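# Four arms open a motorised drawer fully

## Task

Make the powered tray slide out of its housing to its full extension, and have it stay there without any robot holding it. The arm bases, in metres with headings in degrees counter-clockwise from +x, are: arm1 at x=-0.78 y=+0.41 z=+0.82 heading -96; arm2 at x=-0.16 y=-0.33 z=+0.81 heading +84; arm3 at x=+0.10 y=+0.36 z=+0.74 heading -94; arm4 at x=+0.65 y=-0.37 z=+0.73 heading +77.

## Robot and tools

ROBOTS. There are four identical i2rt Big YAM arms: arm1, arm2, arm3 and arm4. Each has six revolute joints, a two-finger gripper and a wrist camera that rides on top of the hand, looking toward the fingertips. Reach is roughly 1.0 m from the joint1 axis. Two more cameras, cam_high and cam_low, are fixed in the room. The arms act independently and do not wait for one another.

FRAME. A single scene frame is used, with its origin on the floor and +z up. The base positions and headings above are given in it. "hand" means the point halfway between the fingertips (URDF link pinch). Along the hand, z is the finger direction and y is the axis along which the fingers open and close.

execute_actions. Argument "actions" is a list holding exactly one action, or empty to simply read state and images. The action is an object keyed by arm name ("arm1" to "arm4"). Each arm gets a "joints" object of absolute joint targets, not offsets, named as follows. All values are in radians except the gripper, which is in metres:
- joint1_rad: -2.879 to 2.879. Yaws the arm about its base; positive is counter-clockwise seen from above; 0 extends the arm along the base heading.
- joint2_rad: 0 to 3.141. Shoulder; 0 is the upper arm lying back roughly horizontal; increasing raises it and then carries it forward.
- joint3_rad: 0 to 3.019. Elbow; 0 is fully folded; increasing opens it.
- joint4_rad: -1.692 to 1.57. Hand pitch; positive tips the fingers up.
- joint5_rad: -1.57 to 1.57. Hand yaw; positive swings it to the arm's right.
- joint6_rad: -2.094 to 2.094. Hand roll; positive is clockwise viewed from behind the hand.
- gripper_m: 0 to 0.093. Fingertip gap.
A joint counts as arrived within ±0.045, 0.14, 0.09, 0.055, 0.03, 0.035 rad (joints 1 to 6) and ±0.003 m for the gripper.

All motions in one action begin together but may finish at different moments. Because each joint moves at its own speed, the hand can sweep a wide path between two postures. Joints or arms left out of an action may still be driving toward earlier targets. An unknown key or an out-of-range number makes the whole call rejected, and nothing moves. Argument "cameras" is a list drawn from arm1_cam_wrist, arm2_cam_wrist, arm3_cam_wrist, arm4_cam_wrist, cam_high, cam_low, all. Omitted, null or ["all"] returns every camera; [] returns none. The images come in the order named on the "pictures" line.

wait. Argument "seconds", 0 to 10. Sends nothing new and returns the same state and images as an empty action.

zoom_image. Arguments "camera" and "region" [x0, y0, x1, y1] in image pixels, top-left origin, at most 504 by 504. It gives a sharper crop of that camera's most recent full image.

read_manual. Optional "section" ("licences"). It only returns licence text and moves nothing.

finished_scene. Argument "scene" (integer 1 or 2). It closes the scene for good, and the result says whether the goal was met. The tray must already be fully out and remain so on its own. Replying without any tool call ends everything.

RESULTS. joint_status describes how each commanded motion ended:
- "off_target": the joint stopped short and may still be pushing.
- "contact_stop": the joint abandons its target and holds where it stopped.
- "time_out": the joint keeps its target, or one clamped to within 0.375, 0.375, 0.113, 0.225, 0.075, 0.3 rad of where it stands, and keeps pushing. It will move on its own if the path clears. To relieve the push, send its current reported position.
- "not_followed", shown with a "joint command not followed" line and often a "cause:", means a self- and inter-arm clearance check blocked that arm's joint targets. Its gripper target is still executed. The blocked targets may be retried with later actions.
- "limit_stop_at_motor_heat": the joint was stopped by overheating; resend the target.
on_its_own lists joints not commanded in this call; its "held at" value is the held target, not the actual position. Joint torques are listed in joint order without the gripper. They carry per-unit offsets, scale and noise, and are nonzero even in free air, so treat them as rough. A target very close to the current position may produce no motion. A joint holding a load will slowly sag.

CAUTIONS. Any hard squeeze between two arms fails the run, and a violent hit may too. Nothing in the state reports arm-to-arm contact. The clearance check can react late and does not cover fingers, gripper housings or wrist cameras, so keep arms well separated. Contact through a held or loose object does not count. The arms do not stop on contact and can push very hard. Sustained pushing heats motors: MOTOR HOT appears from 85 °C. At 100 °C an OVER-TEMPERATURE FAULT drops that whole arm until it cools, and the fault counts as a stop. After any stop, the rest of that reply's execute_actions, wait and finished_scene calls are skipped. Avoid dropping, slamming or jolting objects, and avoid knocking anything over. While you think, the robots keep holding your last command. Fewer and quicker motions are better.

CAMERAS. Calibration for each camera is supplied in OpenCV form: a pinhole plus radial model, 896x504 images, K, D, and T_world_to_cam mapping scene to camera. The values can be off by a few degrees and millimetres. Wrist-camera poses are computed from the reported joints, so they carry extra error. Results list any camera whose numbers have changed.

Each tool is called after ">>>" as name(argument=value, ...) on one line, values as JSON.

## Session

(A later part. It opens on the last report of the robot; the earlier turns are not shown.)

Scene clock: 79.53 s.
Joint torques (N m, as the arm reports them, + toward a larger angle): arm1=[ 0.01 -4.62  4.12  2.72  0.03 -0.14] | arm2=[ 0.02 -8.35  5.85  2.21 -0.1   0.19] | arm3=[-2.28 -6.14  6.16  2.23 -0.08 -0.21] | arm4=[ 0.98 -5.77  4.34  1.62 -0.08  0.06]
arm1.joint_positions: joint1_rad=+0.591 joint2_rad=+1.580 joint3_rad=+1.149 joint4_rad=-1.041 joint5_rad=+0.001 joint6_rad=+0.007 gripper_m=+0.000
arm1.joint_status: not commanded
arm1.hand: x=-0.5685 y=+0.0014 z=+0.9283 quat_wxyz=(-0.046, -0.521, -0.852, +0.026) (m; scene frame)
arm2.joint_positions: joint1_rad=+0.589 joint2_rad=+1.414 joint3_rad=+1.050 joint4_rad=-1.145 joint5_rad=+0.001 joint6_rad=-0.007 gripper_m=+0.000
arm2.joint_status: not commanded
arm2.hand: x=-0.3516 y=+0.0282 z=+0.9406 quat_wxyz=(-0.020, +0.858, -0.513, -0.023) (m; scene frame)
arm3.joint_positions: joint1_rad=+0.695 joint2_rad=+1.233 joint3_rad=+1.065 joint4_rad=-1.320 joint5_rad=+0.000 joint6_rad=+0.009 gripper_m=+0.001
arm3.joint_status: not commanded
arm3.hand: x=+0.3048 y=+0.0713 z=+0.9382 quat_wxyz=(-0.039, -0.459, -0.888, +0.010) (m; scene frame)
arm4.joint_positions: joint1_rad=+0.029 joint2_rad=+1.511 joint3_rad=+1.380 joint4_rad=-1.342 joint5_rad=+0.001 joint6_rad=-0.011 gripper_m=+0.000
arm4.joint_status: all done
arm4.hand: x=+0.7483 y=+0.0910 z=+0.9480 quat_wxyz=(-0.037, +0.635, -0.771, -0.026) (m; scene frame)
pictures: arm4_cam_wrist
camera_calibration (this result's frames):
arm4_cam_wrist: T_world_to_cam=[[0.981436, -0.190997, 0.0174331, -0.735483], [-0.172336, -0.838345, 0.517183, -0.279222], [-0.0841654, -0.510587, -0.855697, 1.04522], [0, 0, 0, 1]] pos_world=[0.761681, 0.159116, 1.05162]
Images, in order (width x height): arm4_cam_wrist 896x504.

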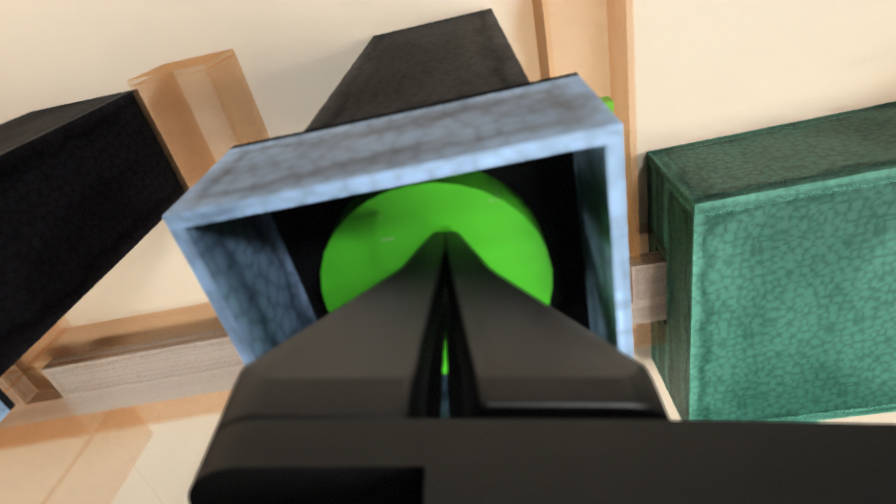

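>>> wait(seconds=5)

Scene clock: 84.67 s.
Joint torques (N m, as the arm reports them, + toward a larger angle): arm1=[ 0.12 -4.49  4.09  2.67  0.03 -0.13] | arm2=[ 0.03 -8.21  5.83  2.29 -0.06  0.19] | arm3=[-2.19 -6.18  6.17  2.23 -0.09 -0.2 ] | arm4=[ 0.98 -5.81  4.34  1.64 -0.08  0.06]
arm1.joint_positions: joint1_rad=+0.591 joint2_rad=+1.580 joint3_rad=+1.149 joint4_rad=-1.041 joint5_rad=+0.001 joint6_rad=+0.007 gripper_m=+0.000
arm1.joint_status: not commanded
arm1.hand: x=-0.5685 y=+0.0014 z=+0.9283 quat_wxyz=(-0.046, -0.521, -0.852, +0.026) (m; scene frame)
arm2.joint_positions: joint1_rad=+0.589 joint2_rad=+1.414 joint3_rad=+1.050 joint4_rad=-1.145 joint5_rad=+0.001 joint6_rad=-0.007 gripper_m=+0.000
arm2.joint_status: not commanded
arm2.hand: x=-0.3516 y=+0.0282 z=+0.9406 quat_wxyz=(-0.020, +0.858, -0.513, -0.023) (m; scene frame)
arm3.joint_positions: joint1_rad=+0.695 joint2_rad=+1.233 joint3_rad=+1.065 joint4_rad=-1.320 joint5_rad=+0.000 joint6_rad=+0.009 gripper_m=+0.001
arm3.joint_status: not commanded
arm3.hand: x=+0.3048 y=+0.0713 z=+0.9382 quat_wxyz=(-0.039, -0.459, -0.888, +0.010) (m; scene frame)
arm4.joint_positions: joint1_rad=+0.029 joint2_rad=+1.511 joint3_rad=+1.380 joint4_rad=-1.342 joint5_rad=+0.001 joint6_rad=-0.011 gripper_m=+0.000
arm4.joint_status: all done
arm4.hand: x=+0.7483 y=+0.0910 z=+0.9480 quat_wxyz=(-0.037, +0.635, -0.771, -0.026) (m; scene frame)
wait: 5.00 s; at rest by 0.13 s
pictures: arm1_cam_wrist, arm2_cam_wrist, arm3_cam_wrist, arm4_cam_wrist, cam_high, cam_low
camera_calibration (this result's frames):
arm1_cam_wrist: T_world_to_cam=[[-0.889171, -0.457339, -0.0147216, -0.492339], [-0.401795, 0.764979, 0.503357, -0.692635], [-0.218943, 0.453485, -0.863953, 0.797824], [0, 0, 0, 1]] pos_world=[-0.541393, -0.0571164, 1.03068]
arm2_cam_wrist: T_world_to_cam=[[0.877619, 0.478773, 0.0237115, 0.270837], [0.391057, -0.743686, 0.542223, -0.347215], [0.277235, -0.466593, -0.8399, 1.02835], [0, 0, 0, 1]] pos_world=[-0.387006, 0.0919338, 1.04556]
arm3_cam_wrist: T_world_to_cam=[[-0.816153, -0.577462, -0.0207724, 0.306176], [-0.500255, 0.688128, 0.525571, -0.388667], [-0.289203, 0.439338, -0.850496, 0.982557], [0, 0, 0, 1]] pos_world=[0.339613, 0.0125831, 1.04629]
arm4_cam_wrist: T_world_to_cam=[[0.981436, -0.190997, 0.0174331, -0.735483], [-0.172336, -0.838345, 0.517183, -0.279222], [-0.0841654, -0.510587, -0.855697, 1.04522], [0, 0, 0, 1]] pos_world=[0.761681, 0.159116, 1.05162]
Images, in order (width x height): arm1_cam_wrist 896x504, arm2_cam_wrist 896x504, arm3_cam_wrist 896x504, arm4_cam_wrist 896x504, cam_high 896x504, cam_low 896x504.

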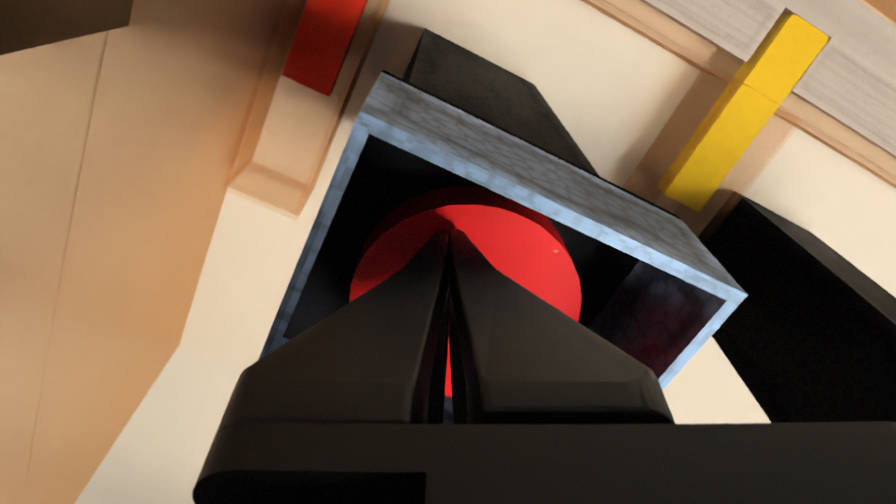

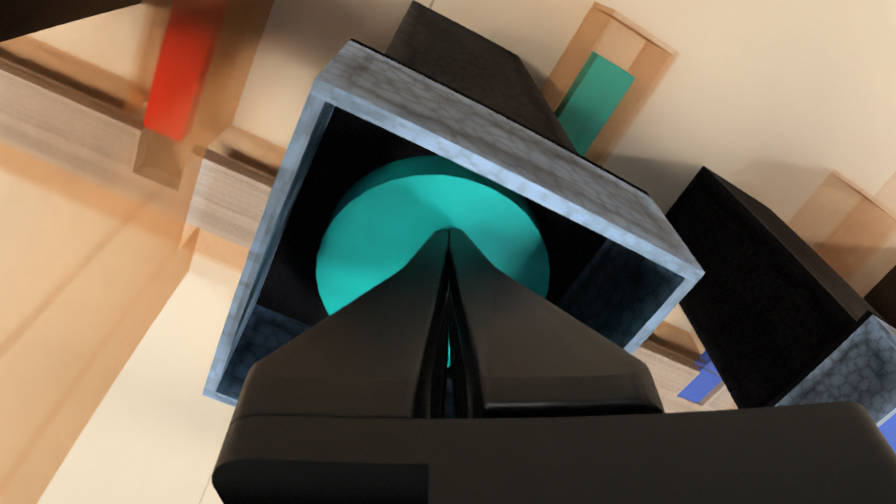

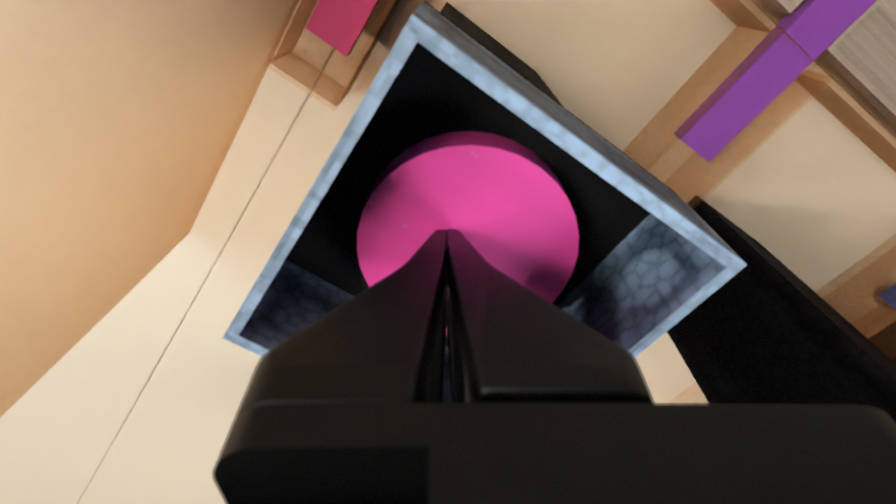

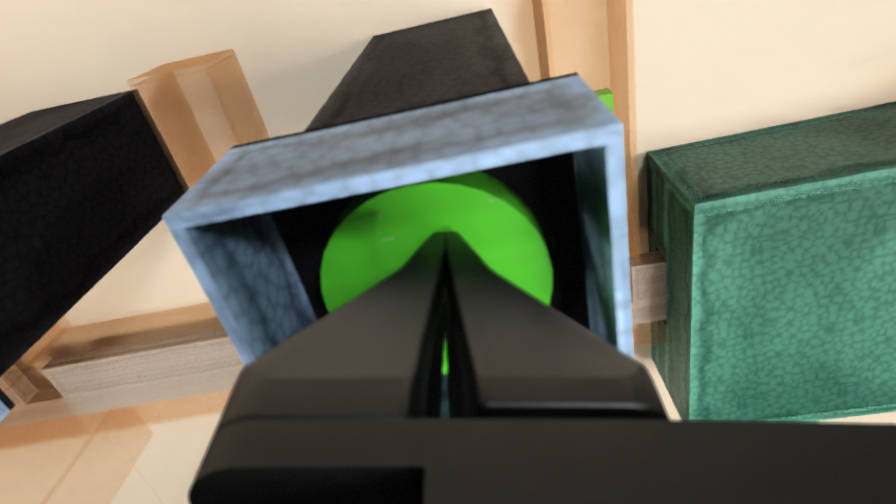

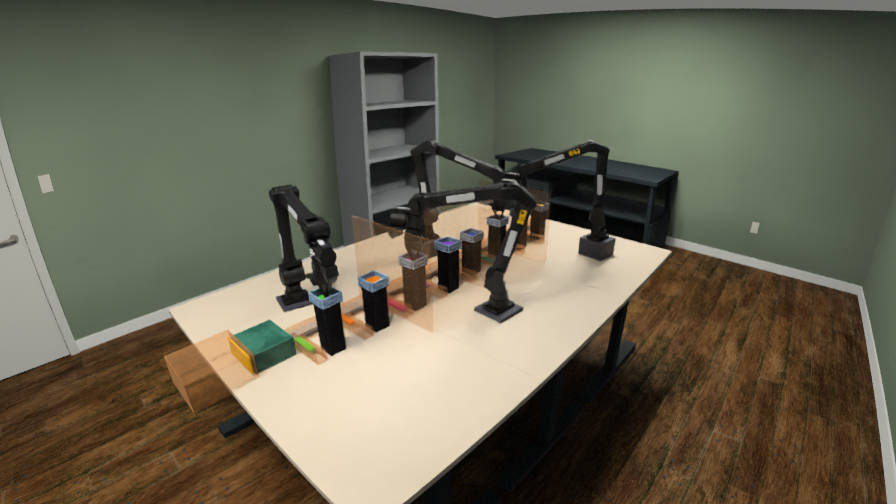

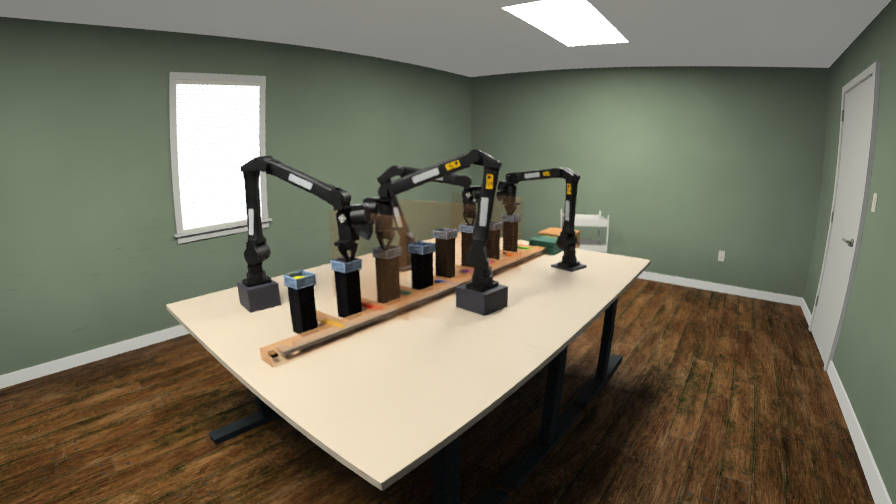

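>>> wait(seconds=10)

Scene clock: 96.30 s.
Joint torques (N m, as the arm reports them, + toward a larger angle): arm1=[-0.15 -4.59  4.08  2.66  0.03 -0.14] | arm2=[-0.04 -8.37  5.74  2.17 -0.12  0.18] | arm3=[-2.09 -6.22  6.15  2.23 -0.08 -0.2 ] | arm4=[ 1.   -5.8   4.34  1.63 -0.08  0.06]
arm1.joint_positions: joint1_rad=+0.591 joint2_rad=+1.580 joint3_rad=+1.149 joint4_rad=-1.041 joint5_rad=+0.001 joint6_rad=+0.007 gripper_m=+0.000
arm1.joint_status: not commanded
arm1.hand: x=-0.5685 y=+0.0014 z=+0.9283 quat_wxyz=(-0.046, -0.521, -0.852, +0.026) (m; scene frame)
arm2.joint_positions: joint1_rad=+0.589 joint2_rad=+1.414 joint3_rad=+1.050 joint4_rad=-1.145 joint5_rad=+0.001 joint6_rad=-0.007 gripper_m=+0.000
arm2.joint_status: not commanded
arm2.hand: x=-0.3516 y=+0.0282 z=+0.9406 quat_wxyz=(-0.020, +0.858, -0.513, -0.023) (m; scene frame)
arm3.joint_positions: joint1_rad=+0.695 joint2_rad=+1.233 joint3_rad=+1.065 joint4_rad=-1.320 joint5_rad=+0.000 joint6_rad=+0.009 gripper_m=+0.001
arm3.joint_status: not commanded
arm3.hand: x=+0.3048 y=+0.0713 z=+0.9382 quat_wxyz=(-0.039, -0.459, -0.888, +0.010) (m; scene frame)
arm4.joint_positions: joint1_rad=+0.029 joint2_rad=+1.511 joint3_rad=+1.380 joint4_rad=-1.342 joint5_rad=+0.001 joint6_rad=-0.011 gripper_m=+0.000
arm4.joint_status: all done
arm4.hand: x=+0.7483 y=+0.0910 z=+0.9480 quat_wxyz=(-0.037, +0.635, -0.771, -0.026) (m; scene frame)
wait: 10.00 s; at rest from the start
pictures: arm1_cam_wrist, arm2_cam_wrist, arm3_cam_wrist, arm4_cam_wrist, cam_high, cam_low
camera_calibration (this result's frames):
arm1_cam_wrist: T_world_to_cam=[[-0.889171, -0.457339, -0.0147216, -0.492339], [-0.401795, 0.764979, 0.503357, -0.692635], [-0.218943, 0.453485, -0.863953, 0.797824], [0, 0, 0, 1]] pos_world=[-0.541393, -0.0571164, 1.03068]
arm2_cam_wrist: T_world_to_cam=[[0.877619, 0.478773, 0.0237115, 0.270837], [0.391057, -0.743686, 0.542223, -0.347215], [0.277235, -0.466593, -0.8399, 1.02835], [0, 0, 0, 1]] pos_world=[-0.387006, 0.0919338, 1.04556]
arm3_cam_wrist: T_world_to_cam=[[-0.816153, -0.577462, -0.0207724, 0.306176], [-0.500255, 0.688128, 0.525571, -0.388667], [-0.289203, 0.439338, -0.850496, 0.982557], [0, 0, 0, 1]] pos_world=[0.339613, 0.0125831, 1.04629]
arm4_cam_wrist: T_world_to_cam=[[0.981436, -0.190997, 0.0174331, -0.735483], [-0.172336, -0.838345, 0.517183, -0.279222], [-0.0841654, -0.510587, -0.855697, 1.04522], [0, 0, 0, 1]] pos_world=[0.761681, 0.159116, 1.05162]
Images, in order (width x height): arm1_cam_wrist 896x504, arm2_cam_wrist 896x504, arm3_cam_wrist 896x504, arm4_cam_wrist 896x504, cam_high 896x504, cam_low 896x504.

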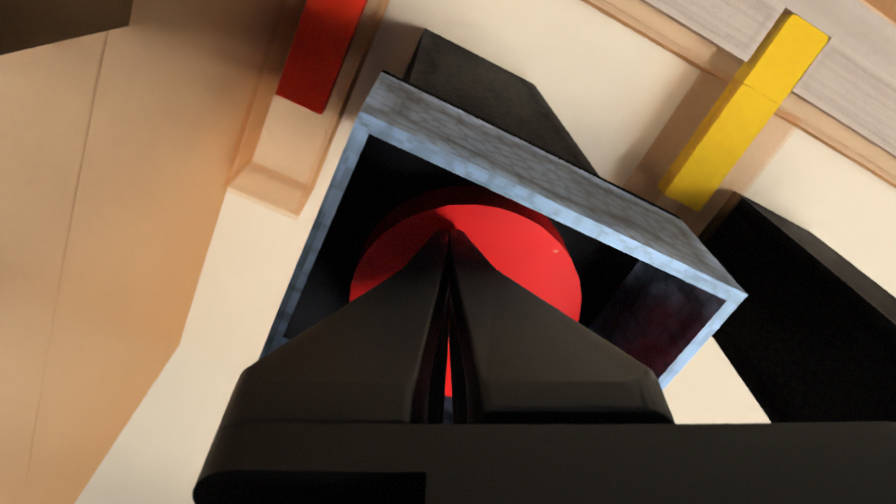

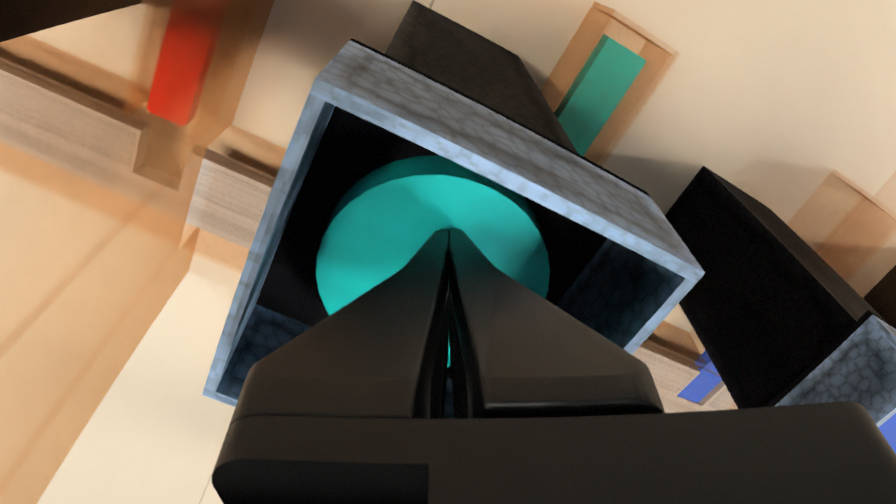

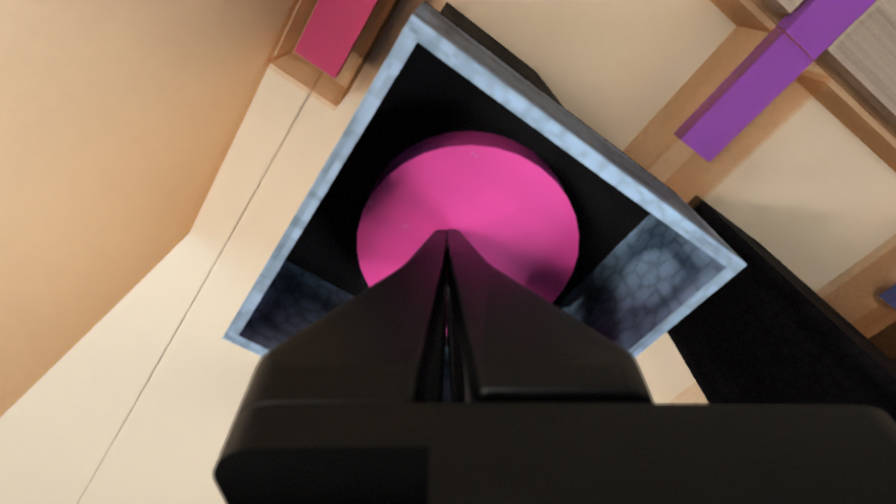

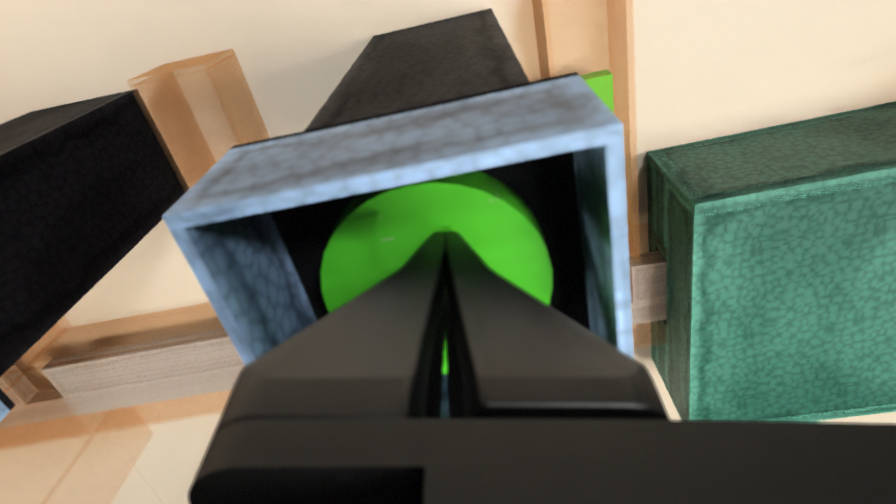

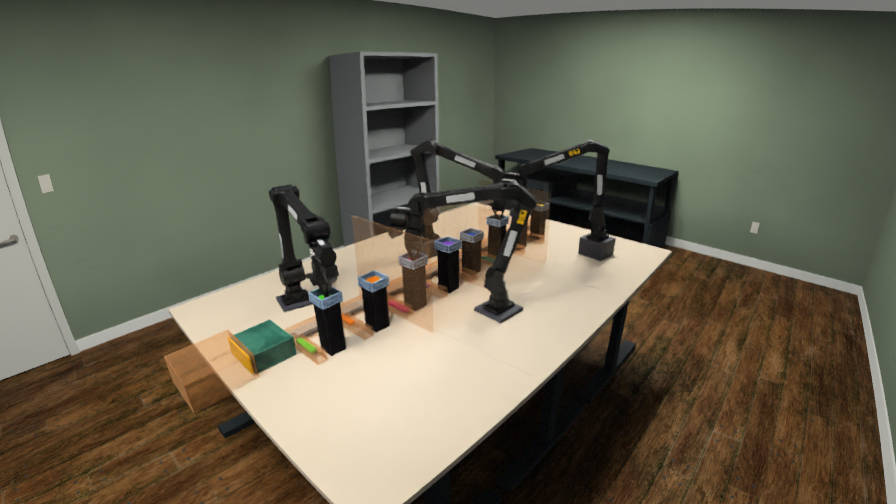

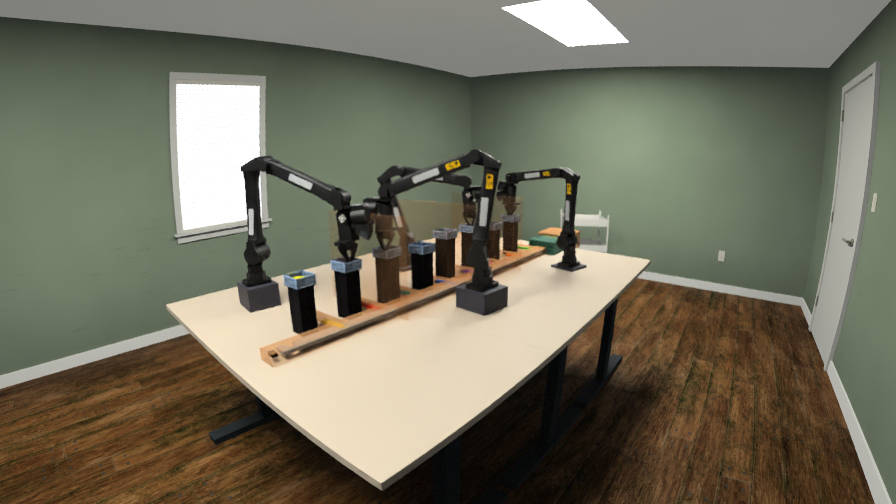

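>>> execute_actions(actions=[])

Scene clock: 97.33 s.
Joint torques (N m, as the arm reports them, + toward a larger angle): arm1=[ 0.07 -4.6   4.11  2.71  0.03 -0.14] | arm2=[ 0.17 -8.78  5.76  2.22 -0.11  0.18] | arm3=[-2.24 -6.03  6.17  2.23 -0.08 -0.22] | arm4=[ 0.99 -5.78  4.34  1.62 -0.08  0.06]
arm1.joint_positions: joint1_rad=+0.591 joint2_rad=+1.580 joint3_rad=+1.149 joint4_rad=-1.041 joint5_rad=+0.001 joint6_rad=+0.007 gripper_m=+0.000
arm1.joint_status: not commanded
arm1.hand: x=-0.5685 y=+0.0014 z=+0.9283 quat_wxyz=(-0.046, -0.521, -0.852, +0.026) (m; scene frame)
arm2.joint_positions: joint1_rad=+0.589 joint2_rad=+1.414 joint3_rad=+1.050 joint4_rad=-1.145 joint5_rad=+0.001 joint6_rad=-0.007 gripper_m=+0.000
arm2.joint_status: not commanded
arm2.hand: x=-0.3516 y=+0.0282 z=+0.9406 quat_wxyz=(-0.020, +0.858, -0.513, -0.023) (m; scene frame)
arm3.joint_positions: joint1_rad=+0.695 joint2_rad=+1.233 joint3_rad=+1.065 joint4_rad=-1.320 joint5_rad=+0.000 joint6_rad=+0.009 gripper_m=+0.001
arm3.joint_status: not commanded
arm3.hand: x=+0.3048 y=+0.0713 z=+0.9382 quat_wxyz=(-0.039, -0.459, -0.888, +0.010) (m; scene frame)
arm4.joint_positions: joint1_rad=+0.029 joint2_rad=+1.511 joint3_rad=+1.380 joint4_rad=-1.342 joint5_rad=+0.001 joint6_rad=-0.011 gripper_m=+0.000
arm4.joint_status: all done
arm4.hand: x=+0.7483 y=+0.0910 z=+0.9480 quat_wxyz=(-0.037, +0.635, -0.771, -0.026) (m; scene frame)
pictures: arm1_cam_wrist, arm2_cam_wrist, arm3_cam_wrist, arm4_cam_wrist, cam_high, cam_low
camera_calibration (this result's frames):
arm1_cam_wrist: T_world_to_cam=[[-0.889171, -0.457339, -0.0147216, -0.492339], [-0.401795, 0.764979, 0.503357, -0.692635], [-0.218943, 0.453485, -0.863953, 0.797824], [0, 0, 0, 1]] pos_world=[-0.541393, -0.0571164, 1.03068]
arm2_cam_wrist: T_world_to_cam=[[0.877619, 0.478773, 0.0237115, 0.270837], [0.391057, -0.743686, 0.542223, -0.347215], [0.277235, -0.466593, -0.8399, 1.02835], [0, 0, 0, 1]] pos_world=[-0.387006, 0.0919338, 1.04556]
arm3_cam_wrist: T_world_to_cam=[[-0.816153, -0.577462, -0.0207724, 0.306176], [-0.500255, 0.688128, 0.525571, -0.388667], [-0.289203, 0.439338, -0.850496, 0.982557], [0, 0, 0, 1]] pos_world=[0.339613, 0.0125831, 1.04629]
arm4_cam_wrist: T_world_to_cam=[[0.981436, -0.190997, 0.0174331, -0.735483], [-0.172336, -0.838345, 0.517183, -0.279222], [-0.0841654, -0.510587, -0.855697, 1.04522], [0, 0, 0, 1]] pos_world=[0.761681, 0.159116, 1.05162]
Images, in order (width x height): arm1_cam_wrist 896x504, arm2_cam_wrist 896x504, arm3_cam_wrist 896x504, arm4_cam_wrist 896x504, cam_high 896x504, cam_low 896x504.

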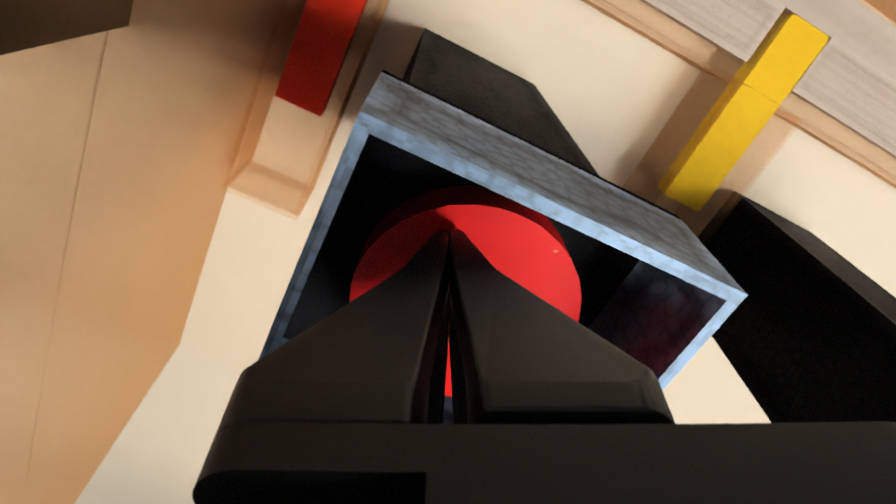

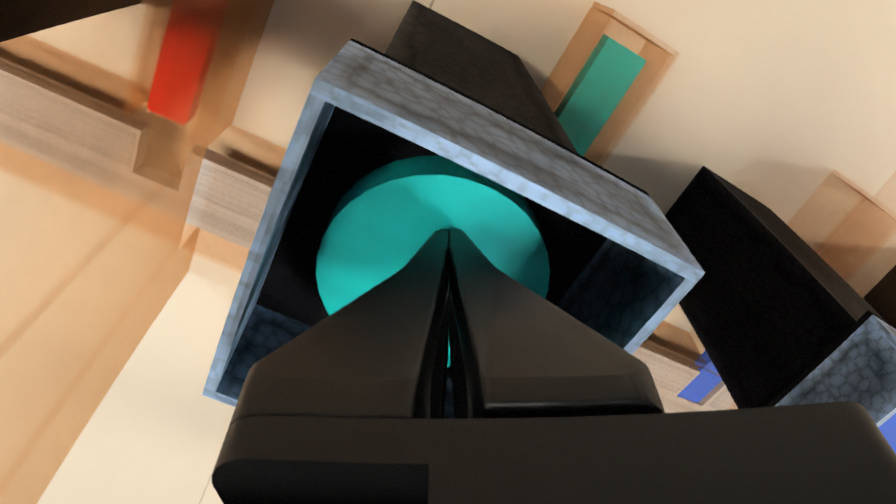

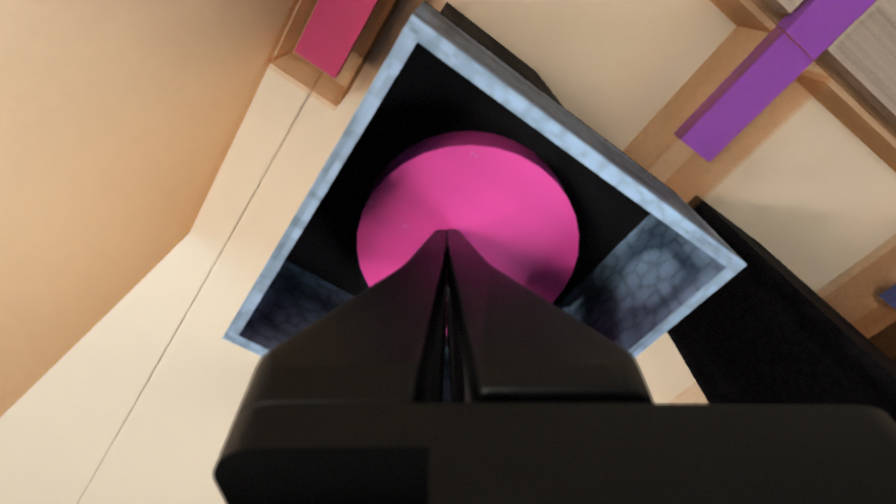

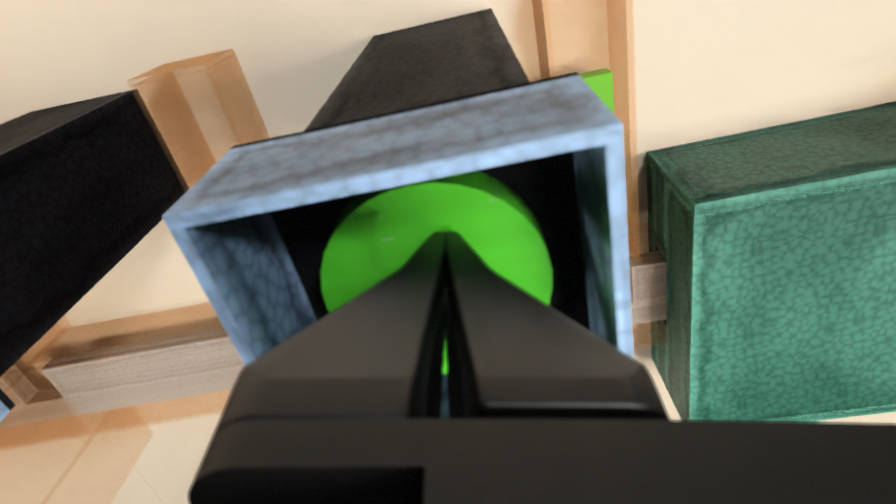

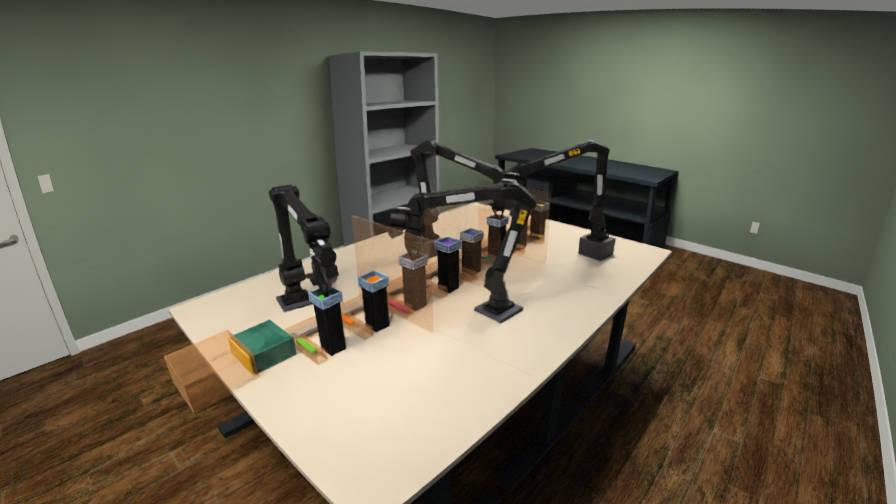

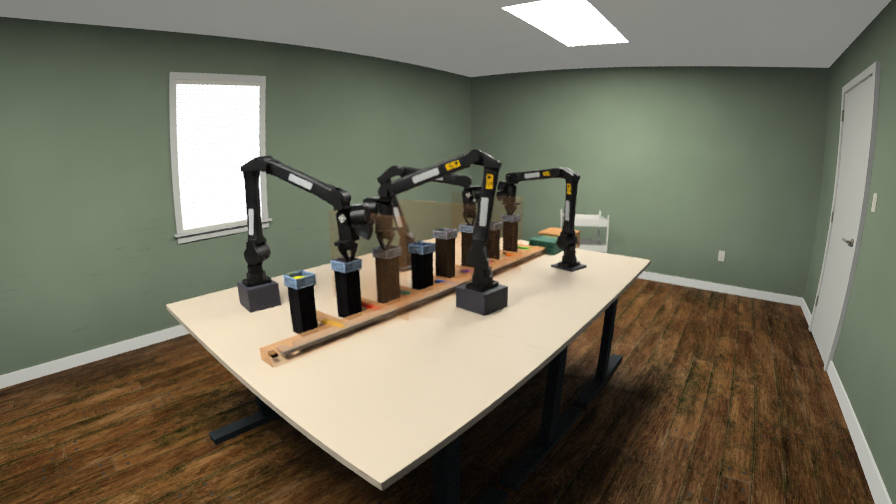

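>>> zoom_image(camera="cam_low", region=[260, 140, 620, 340])

>>> zoom_image(camera="cam_high", region=[300, 170, 560, 350])

Region (260, 140, 620, 340) of cam_low's 896x504 image, scaled by 1.400, with more detail than that image has.

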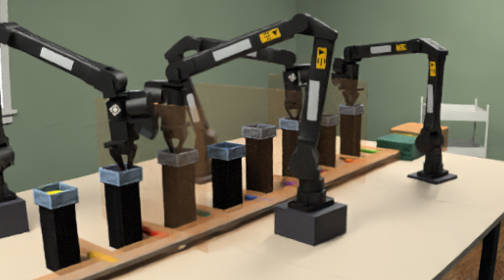

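Region (300, 170, 560, 350) of cam_high's 896x504 image, scaled by 1.938, with more detail than that image has; it fills the top 349 rows of this view, and the rest is white.

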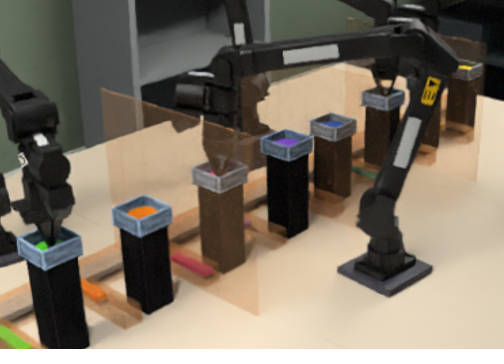

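>>> execute_actions(actions=[{"arm1": {"joints": {"joint1_rad": 0.59, "joint2_rad": 1.519, "joint3_rad": 1.32, "joint4_rad": -1.36}}, "arm2": {"joints": {"joint1_rad": 0.592, "joint2_rad": 1.391, "joint3_rad": 1.529, "joint4_rad": -1.69}}, "arm3": {"joints": {"joint1_rad": 0.70, "joint2_rad": 1.316, "joint3_rad": 1.651, "joint4_rad": -1.69}}}], cameras=[])

>>> execute_actions(actions=[{"arm1": {"joints": {"joint1_rad": 0.078, "joint2_rad": 1.408, "joint3_rad": 1.20, "joint4_rad": -1.36}}, "arm2": {"joints": {"joint2_rad": 1.673, "joint3_rad": 1.904, "joint4_rad": -1.69}}, "arm3": {"joints": {"joint2_rad": 1.568, "joint3_rad": 1.973, "joint4_rad": -1.69}}}], cameras=[])

>>> execute_actions(actions=[{"arm1": {"joints": {"joint2_rad": 1.504, "joint3_rad": 1.022, "joint4_rad": -1.089}}, "arm2": {"joints": {"joint1_rad": 0.98}}, "arm3": {"joints": {"joint1_rad": 1.0765}}}], cameras=[])

>>> execute_actions(actions=[{"arm2": {"joints": {"joint2_rad": 1.757, "joint3_rad": 1.619, "joint4_rad": -1.433}}, "arm3": {"joints": {"joint2_rad": 1.679, "joint3_rad": 1.706, "joint4_rad": -1.598}}}], cameras=["arm2_cam_wrist", "arm3_cam_wrist"])

Scene clock: 109.77 s.
Joint torques (N m, as the arm reports them, + toward a larger angle): arm1=[ 0.43 -9.69  9.91  0.51  0.04 -0.15] | arm2=[ -0.49 -12.93  12.56  -0.41  -0.09   0.19] | arm3=[ -0.65 -10.68  13.11   0.41  -0.08  -0.21] | arm4=[ 0.98 -5.8   4.34  1.63 -0.08  0.06]
arm1.joint_positions: joint1_rad=+0.591 joint2_rad=+1.516 joint3_rad=+1.278 joint4_rad=-1.351 joint5_rad=+0.001 joint6_rad=+0.007 gripper_m=+0.000
arm1.joint_status: all done
arm1.hand: x=-0.5823 y=+0.0272 z=+1.0003 quat_wxyz=(+0.004, -0.522, -0.853, -0.005) (m; scene frame)
arm2.joint_positions: joint1_rad=+0.589 joint2_rad=+1.385 joint3_rad=+1.497 joint4_rad=-1.676 joint5_rad=+0.001 joint6_rad=-0.007 gripper_m=+0.000
arm2.joint_status: all done
arm2.hand: x=-0.3522 y=+0.0258 z=+1.1189 quat_wxyz=(-0.006, +0.858, -0.513, +0.001) (m; scene frame)
arm3.joint_positions: joint1_rad=+0.695 joint2_rad=+1.306 joint3_rad=+1.619 joint4_rad=-1.678 joint5_rad=+0.000 joint6_rad=+0.009 gripper_m=+0.001
arm3.joint_status: all done
arm3.hand: x=+0.3290 y=+0.0326 z=+1.1270 quat_wxyz=(-0.093, -0.457, -0.884, +0.038) (m; scene frame)
arm4.joint_positions: joint1_rad=+0.029 joint2_rad=+1.511 joint3_rad=+1.380 joint4_rad=-1.342 joint5_rad=+0.001 joint6_rad=-0.011 gripper_m=+0.000
arm4.joint_status: not commanded
arm4.hand: x=+0.7483 y=+0.0910 z=+0.9480 quat_wxyz=(-0.037, +0.635, -0.771, -0.026) (m; scene frame)
pictures: none
No camera images: the call's "cameras" was empty. Leave "cameras" out to get every camera's image.

Scene clock: 111.00 s.
Joint torques (N m, as the arm reports them, + toward a larger angle): arm1=[ 1.21 -8.87  7.26  0.66  0.03 -0.13] | arm2=[ -0.51 -18.14  13.32   0.06  -0.08   0.16] | arm3=[ -0.61 -16.03  13.83   0.75  -0.08  -0.2 ] | arm4=[ 0.96 -5.78  4.34  1.63 -0.08  0.06]
arm1.joint_positions: joint1_rad=+0.072 joint2_rad=+1.410 joint3_rad=+1.202 joint4_rad=-1.355 joint5_rad=+0.001 joint6_rad=+0.007 gripper_m=+0.000
arm1.joint_status: all done
arm1.hand: x=-0.7994 y=+0.0099 z=+1.0131 quat_wxyz=(-0.006, -0.723, -0.691, +0.002) (m; scene frame)
arm2.joint_positions: joint1_rad=+0.589 joint2_rad=+1.666 joint3_rad=+1.864 joint4_rad=-1.682 joint5_rad=+0.001 joint6_rad=-0.007 gripper_m=+0.000
arm2.joint_status: all done
arm2.hand: x=-0.4091 y=+0.1331 z=+1.1376 quat_wxyz=(-0.026, +0.858, -0.513, -0.034) (m; scene frame)
arm3.joint_positions: joint1_rad=+0.695 joint2_rad=+1.567 joint3_rad=+1.929 joint4_rad=-1.683 joint5_rad=+0.000 joint6_rad=+0.009 gripper_m=+0.001
arm3.joint_status: all done
arm3.hand: x=+0.3900 y=-0.0522 z=+1.1422 quat_wxyz=(-0.113, -0.456, -0.881, +0.048) (m; scene frame)
arm4.joint_positions: joint1_rad=+0.029 joint2_rad=+1.511 joint3_rad=+1.380 joint4_rad=-1.342 joint5_rad=+0.001 joint6_rad=-0.011 gripper_m=+0.000
arm4.joint_status: not commanded
arm4.hand: x=+0.7483 y=+0.0910 z=+0.9480 quat_wxyz=(-0.037, +0.635, -0.771, -0.026) (m; scene frame)
pictures: none
No camera images: the call's "cameras" was empty. Leave "cameras" out to get every camera's image.

Scene clock: 112.30 s.
Joint torques (N m, as the arm reports them, + toward a larger angle): arm1=[ 1.08 -7.82  5.89  1.82  0.04 -0.14] | arm2=[ -1.32 -18.17  13.38   0.     0.     0.19] | arm3=[ -2.48 -16.11  14.01   0.76  -0.05  -0.2 ] | arm4=[ 0.92 -5.82  4.34  1.62 -0.08  0.06]
arm1.joint_positions: joint1_rad=+0.072 joint2_rad=+1.485 joint3_rad=+1.037 joint4_rad=-1.110 joint5_rad=+0.001 joint6_rad=+0.007 gripper_m=+0.000
arm1.joint_status: all done
arm1.hand: x=-0.7986 y=+0.0093 z=+0.9247 quat_wxyz=(-0.008, -0.723, -0.691, +0.004) (m; scene frame)
arm2.joint_positions: joint1_rad=+0.991 joint2_rad=+1.666 joint3_rad=+1.864 joint4_rad=-1.682 joint5_rad=-0.001 joint6_rad=-0.006 gripper_m=+0.000
arm2.joint_status: all done
arm2.hand: x=-0.5700 y=+0.0013 z=+1.1358 quat_wxyz=(-0.017, +0.943, -0.332, -0.037) (m; scene frame)
arm3.joint_positions: joint1_rad=+1.088 joint2_rad=+1.567 joint3_rad=+1.929 joint4_rad=-1.683 joint5_rad=-0.001 joint6_rad=+0.009 gripper_m=+0.001
arm3.joint_status: all done
arm3.hand: x=+0.5247 y=+0.0927 z=+1.1456 quat_wxyz=(-0.123, -0.275, -0.953, +0.025) (m; scene frame)
arm4.joint_positions: joint1_rad=+0.029 joint2_rad=+1.511 joint3_rad=+1.380 joint4_rad=-1.342 joint5_rad=+0.001 joint6_rad=-0.011 gripper_m=+0.000
arm4.joint_status: not commanded
arm4.hand: x=+0.7483 y=+0.0910 z=+0.9480 quat_wxyz=(-0.037, +0.635, -0.771, -0.026) (m; scene frame)
pictures: none
No camera images: the call's "cameras" was empty. Leave "cameras" out to get every camera's image.

Scene clock: 113.47 s.
Joint torques (N m, as the arm reports them, + toward a larger angle): arm1=[ 1.13 -7.81  5.89  1.82  0.03 -0.14] | arm2=[ -1.3  -20.02  10.94   0.92  -0.01   0.17] | arm3=[ -2.19 -19.05  11.82   0.99  -0.06  -0.21] | arm4=[ 0.98 -5.75  4.35  1.62 -0.08  0.06]
arm1.joint_positions: joint1_rad=+0.072 joint2_rad=+1.485 joint3_rad=+1.037 joint4_rad=-1.110 joint5_rad=+0.001 joint6_rad=+0.007 gripper_m=+0.000
arm1.joint_status: not commanded
arm1.hand: x=-0.7986 y=+0.0093 z=+0.9247 quat_wxyz=(-0.008, -0.723, -0.691, +0.004) (m; scene frame)
arm2.joint_positions: joint1_rad=+0.991 joint2_rad=+1.753 joint3_rad=+1.606 joint4_rad=-1.447 joint5_rad=-0.001 joint6_rad=-0.006 gripper_m=+0.000
arm2.joint_status: all done
arm2.hand: x=-0.5750 y=+0.0067 z=+0.9935 quat_wxyz=(+0.002, +0.943, -0.332, +0.015) (m; scene frame)
arm3.joint_positions: joint1_rad=+1.088 joint2_rad=+1.687 joint3_rad=+1.689 joint4_rad=-1.610 joint5_rad=-0.001 joint6_rad=+0.009 gripper_m=+0.001
arm3.joint_status: all done
arm3.hand: x=+0.5259 y=+0.0950 z=+0.9933 quat_wxyz=(+0.014, -0.276, -0.961, -0.013) (m; scene frame)
arm4.joint_positions: joint1_rad=+0.029 joint2_rad=+1.511 joint3_rad=+1.380 joint4_rad=-1.342 joint5_rad=+0.001 joint6_rad=-0.011 gripper_m=+0.000
arm4.joint_status: not commanded
arm4.hand: x=+0.7483 y=+0.0910 z=+0.9480 quat_wxyz=(-0.037, +0.635, -0.771, -0.026) (m; scene frame)
pictures: arm2_cam_wrist, arm3_cam_wrist
camera_calibration (this result's frames):
arm2_cam_wrist: T_world_to_cam=[[0.620274, 0.784147, 0.0193247, 0.330259], [0.610848, -0.498353, 0.615231, -0.252335], [0.492062, -0.369807, -0.78811, 1.19608], [0, 0, 0, 1]] pos_world=[-0.63926, 0.0575966, 1.09151]
arm3_cam_wrist: T_world_to_cam=[[-0.532527, -0.846156, -0.0208473, 0.377886], [-0.672029, 0.40771, 0.618183, -0.298257], [-0.514579, 0.343209, -0.785758, 1.1463], [0, 0, 0, 1]] pos_world=[0.590662, 0.0479306, 1.09297]
Images, in order (width x height): arm2_cam_wrist 896x504, arm3_cam_wrist 896x504.

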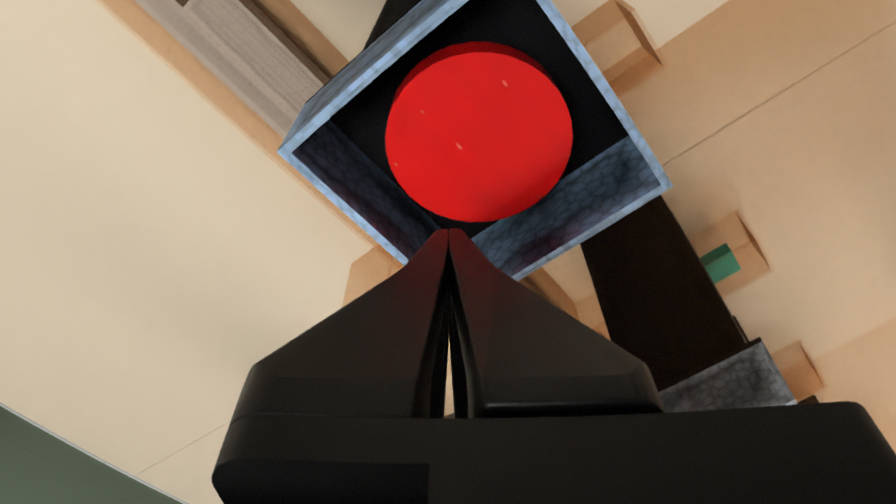

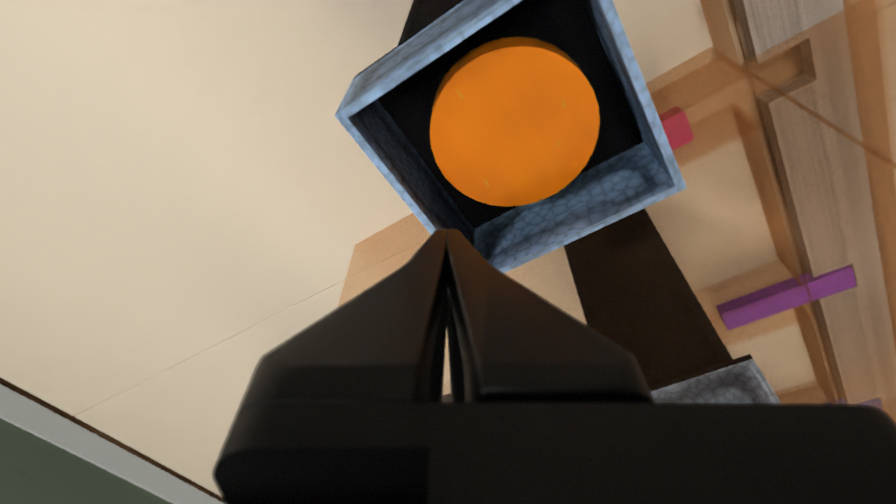

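>>> execute_actions(actions=[{"arm2": {"joints": {"joint1_rad": 0.972, "joint2_rad": 1.829, "joint3_rad": 1.463, "joint4_rad": -1.205}}, "arm3": {"joints": {"joint1_rad": 1.045, "joint2_rad": 1.7255, "joint3_rad": 1.503, "joint4_rad": -1.348}}}], cameras=["arm1_cam_wrist", "arm2_cam_wrist", "arm3_cam_wrist"])

Scene clock: 115.20 s.
Joint torques (N m, as the arm reports them, + toward a larger angle): arm1=[ 1.03 -7.85  5.91  1.84  0.02 -0.14] | arm2=[ -1.47 -15.59   7.99   1.6   -0.03   0.18] | arm3=[ -1.63 -15.68   9.2    1.69  -0.09  -0.2 ] | arm4=[ 0.94 -5.77  4.35  1.63 -0.08  0.06]
arm1.joint_positions: joint1_rad=+0.072 joint2_rad=+1.485 joint3_rad=+1.037 joint4_rad=-1.110 joint5_rad=+0.001 joint6_rad=+0.007 gripper_m=+0.000
arm1.joint_status: not commanded
arm1.hand: x=-0.7986 y=+0.0093 z=+0.9247 quat_wxyz=(-0.008, -0.723, -0.691, +0.004) (m; scene frame)
arm2.joint_positions: joint1_rad=+0.987 joint2_rad=+1.778 joint3_rad=+1.484 joint4_rad=-1.232 joint5_rad=-0.001 joint6_rad=-0.006 gripper_m=+0.000
arm2.joint_status: all done
arm2.hand: x=-0.5837 y=+0.0171 z=+0.9354 quat_wxyz=(-0.010, +0.942, -0.334, -0.018) (m; scene frame)
arm3.joint_positions: joint1_rad=+1.050 joint2_rad=+1.688 joint3_rad=+1.521 joint4_rad=-1.370 joint5_rad=+0.000 joint6_rad=+0.009 gripper_m=+0.001
arm3.joint_status: all done
arm3.hand: x=+0.5264 y=+0.0726 z=+0.9287 quat_wxyz=(-0.019, -0.295, -0.955, -0.003) (m; scene frame)
arm4.joint_positions: joint1_rad=+0.029 joint2_rad=+1.511 joint3_rad=+1.380 joint4_rad=-1.342 joint5_rad=+0.001 joint6_rad=-0.011 gripper_m=+0.000
arm4.joint_status: not commanded
arm4.hand: x=+0.7483 y=+0.0910 z=+0.9480 quat_wxyz=(-0.037, +0.635, -0.771, -0.026) (m; scene frame)
pictures: arm1_cam_wrist, arm2_cam_wrist, arm3_cam_wrist
camera_calibration (this result's frames):
arm1_cam_wrist: T_world_to_cam=[[-0.998861, 0.0446373, -0.0168295, -0.783725], [0.0266935, 0.815372, 0.578321, -0.516853], [0.039537, 0.577213, -0.815636, 0.90133], [0, 0, 0, 1]] pos_world=[-0.804672, -0.0638486, 1.02087]
arm2_cam_wrist: T_world_to_cam=[[0.623913, 0.781231, 0.0202775, 0.329973], [0.640578, -0.526102, 0.559353, -0.136049], [0.447652, -0.335998, -0.828681, 1.16989], [0, 0, 0, 1]] pos_world=[-0.642429, 0.0637208, 1.03888]
arm3_cam_wrist: T_world_to_cam=[[-0.564199, -0.825375, -0.0208687, 0.373055], [-0.689698, 0.457259, 0.561455, -0.19047], [-0.453868, 0.331165, -0.827244, 1.111], [0, 0, 0, 1]] pos_world=[0.583356, 0.0270807, 1.03379]
Images, in order (width x height): arm1_cam_wrist 896x504, arm2_cam_wrist 896x504, arm3_cam_wrist 896x504.

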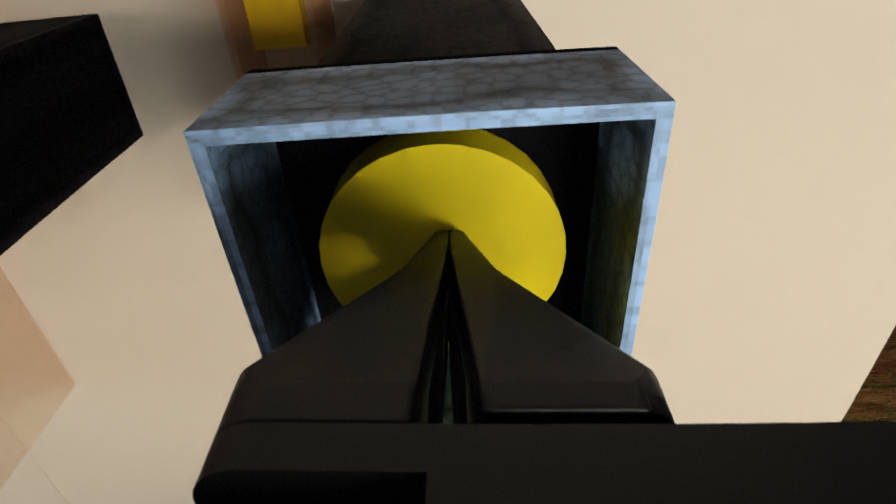

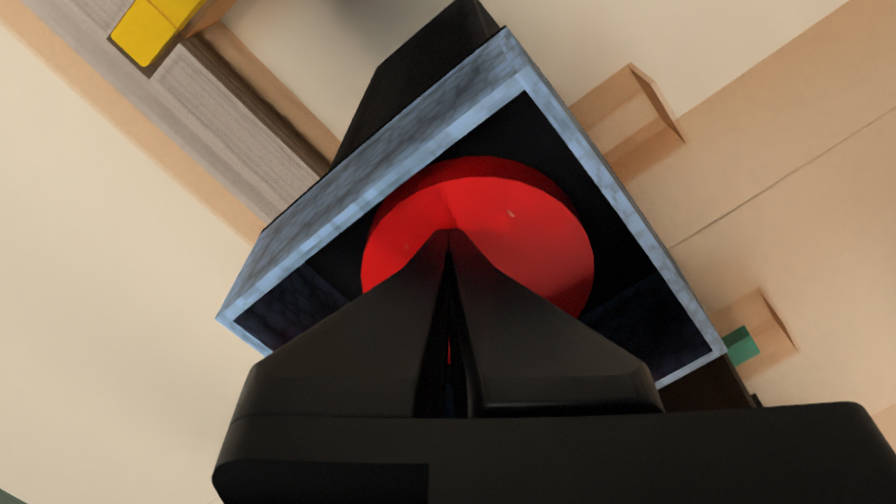

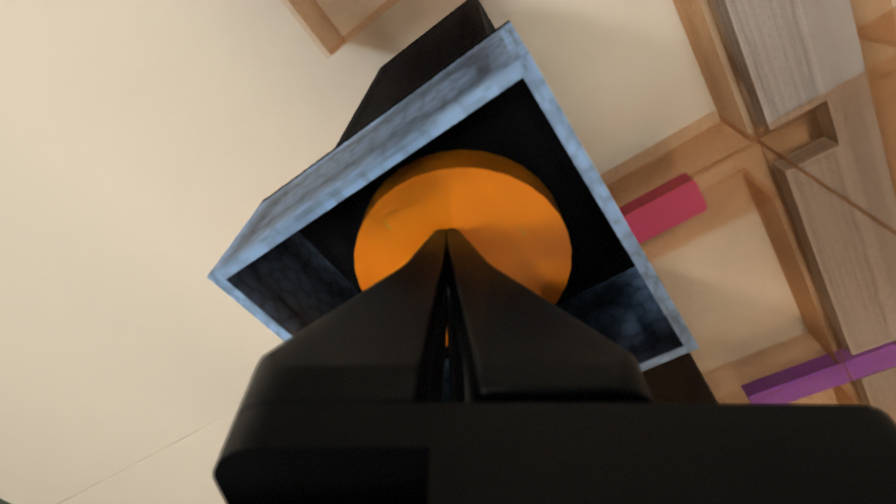

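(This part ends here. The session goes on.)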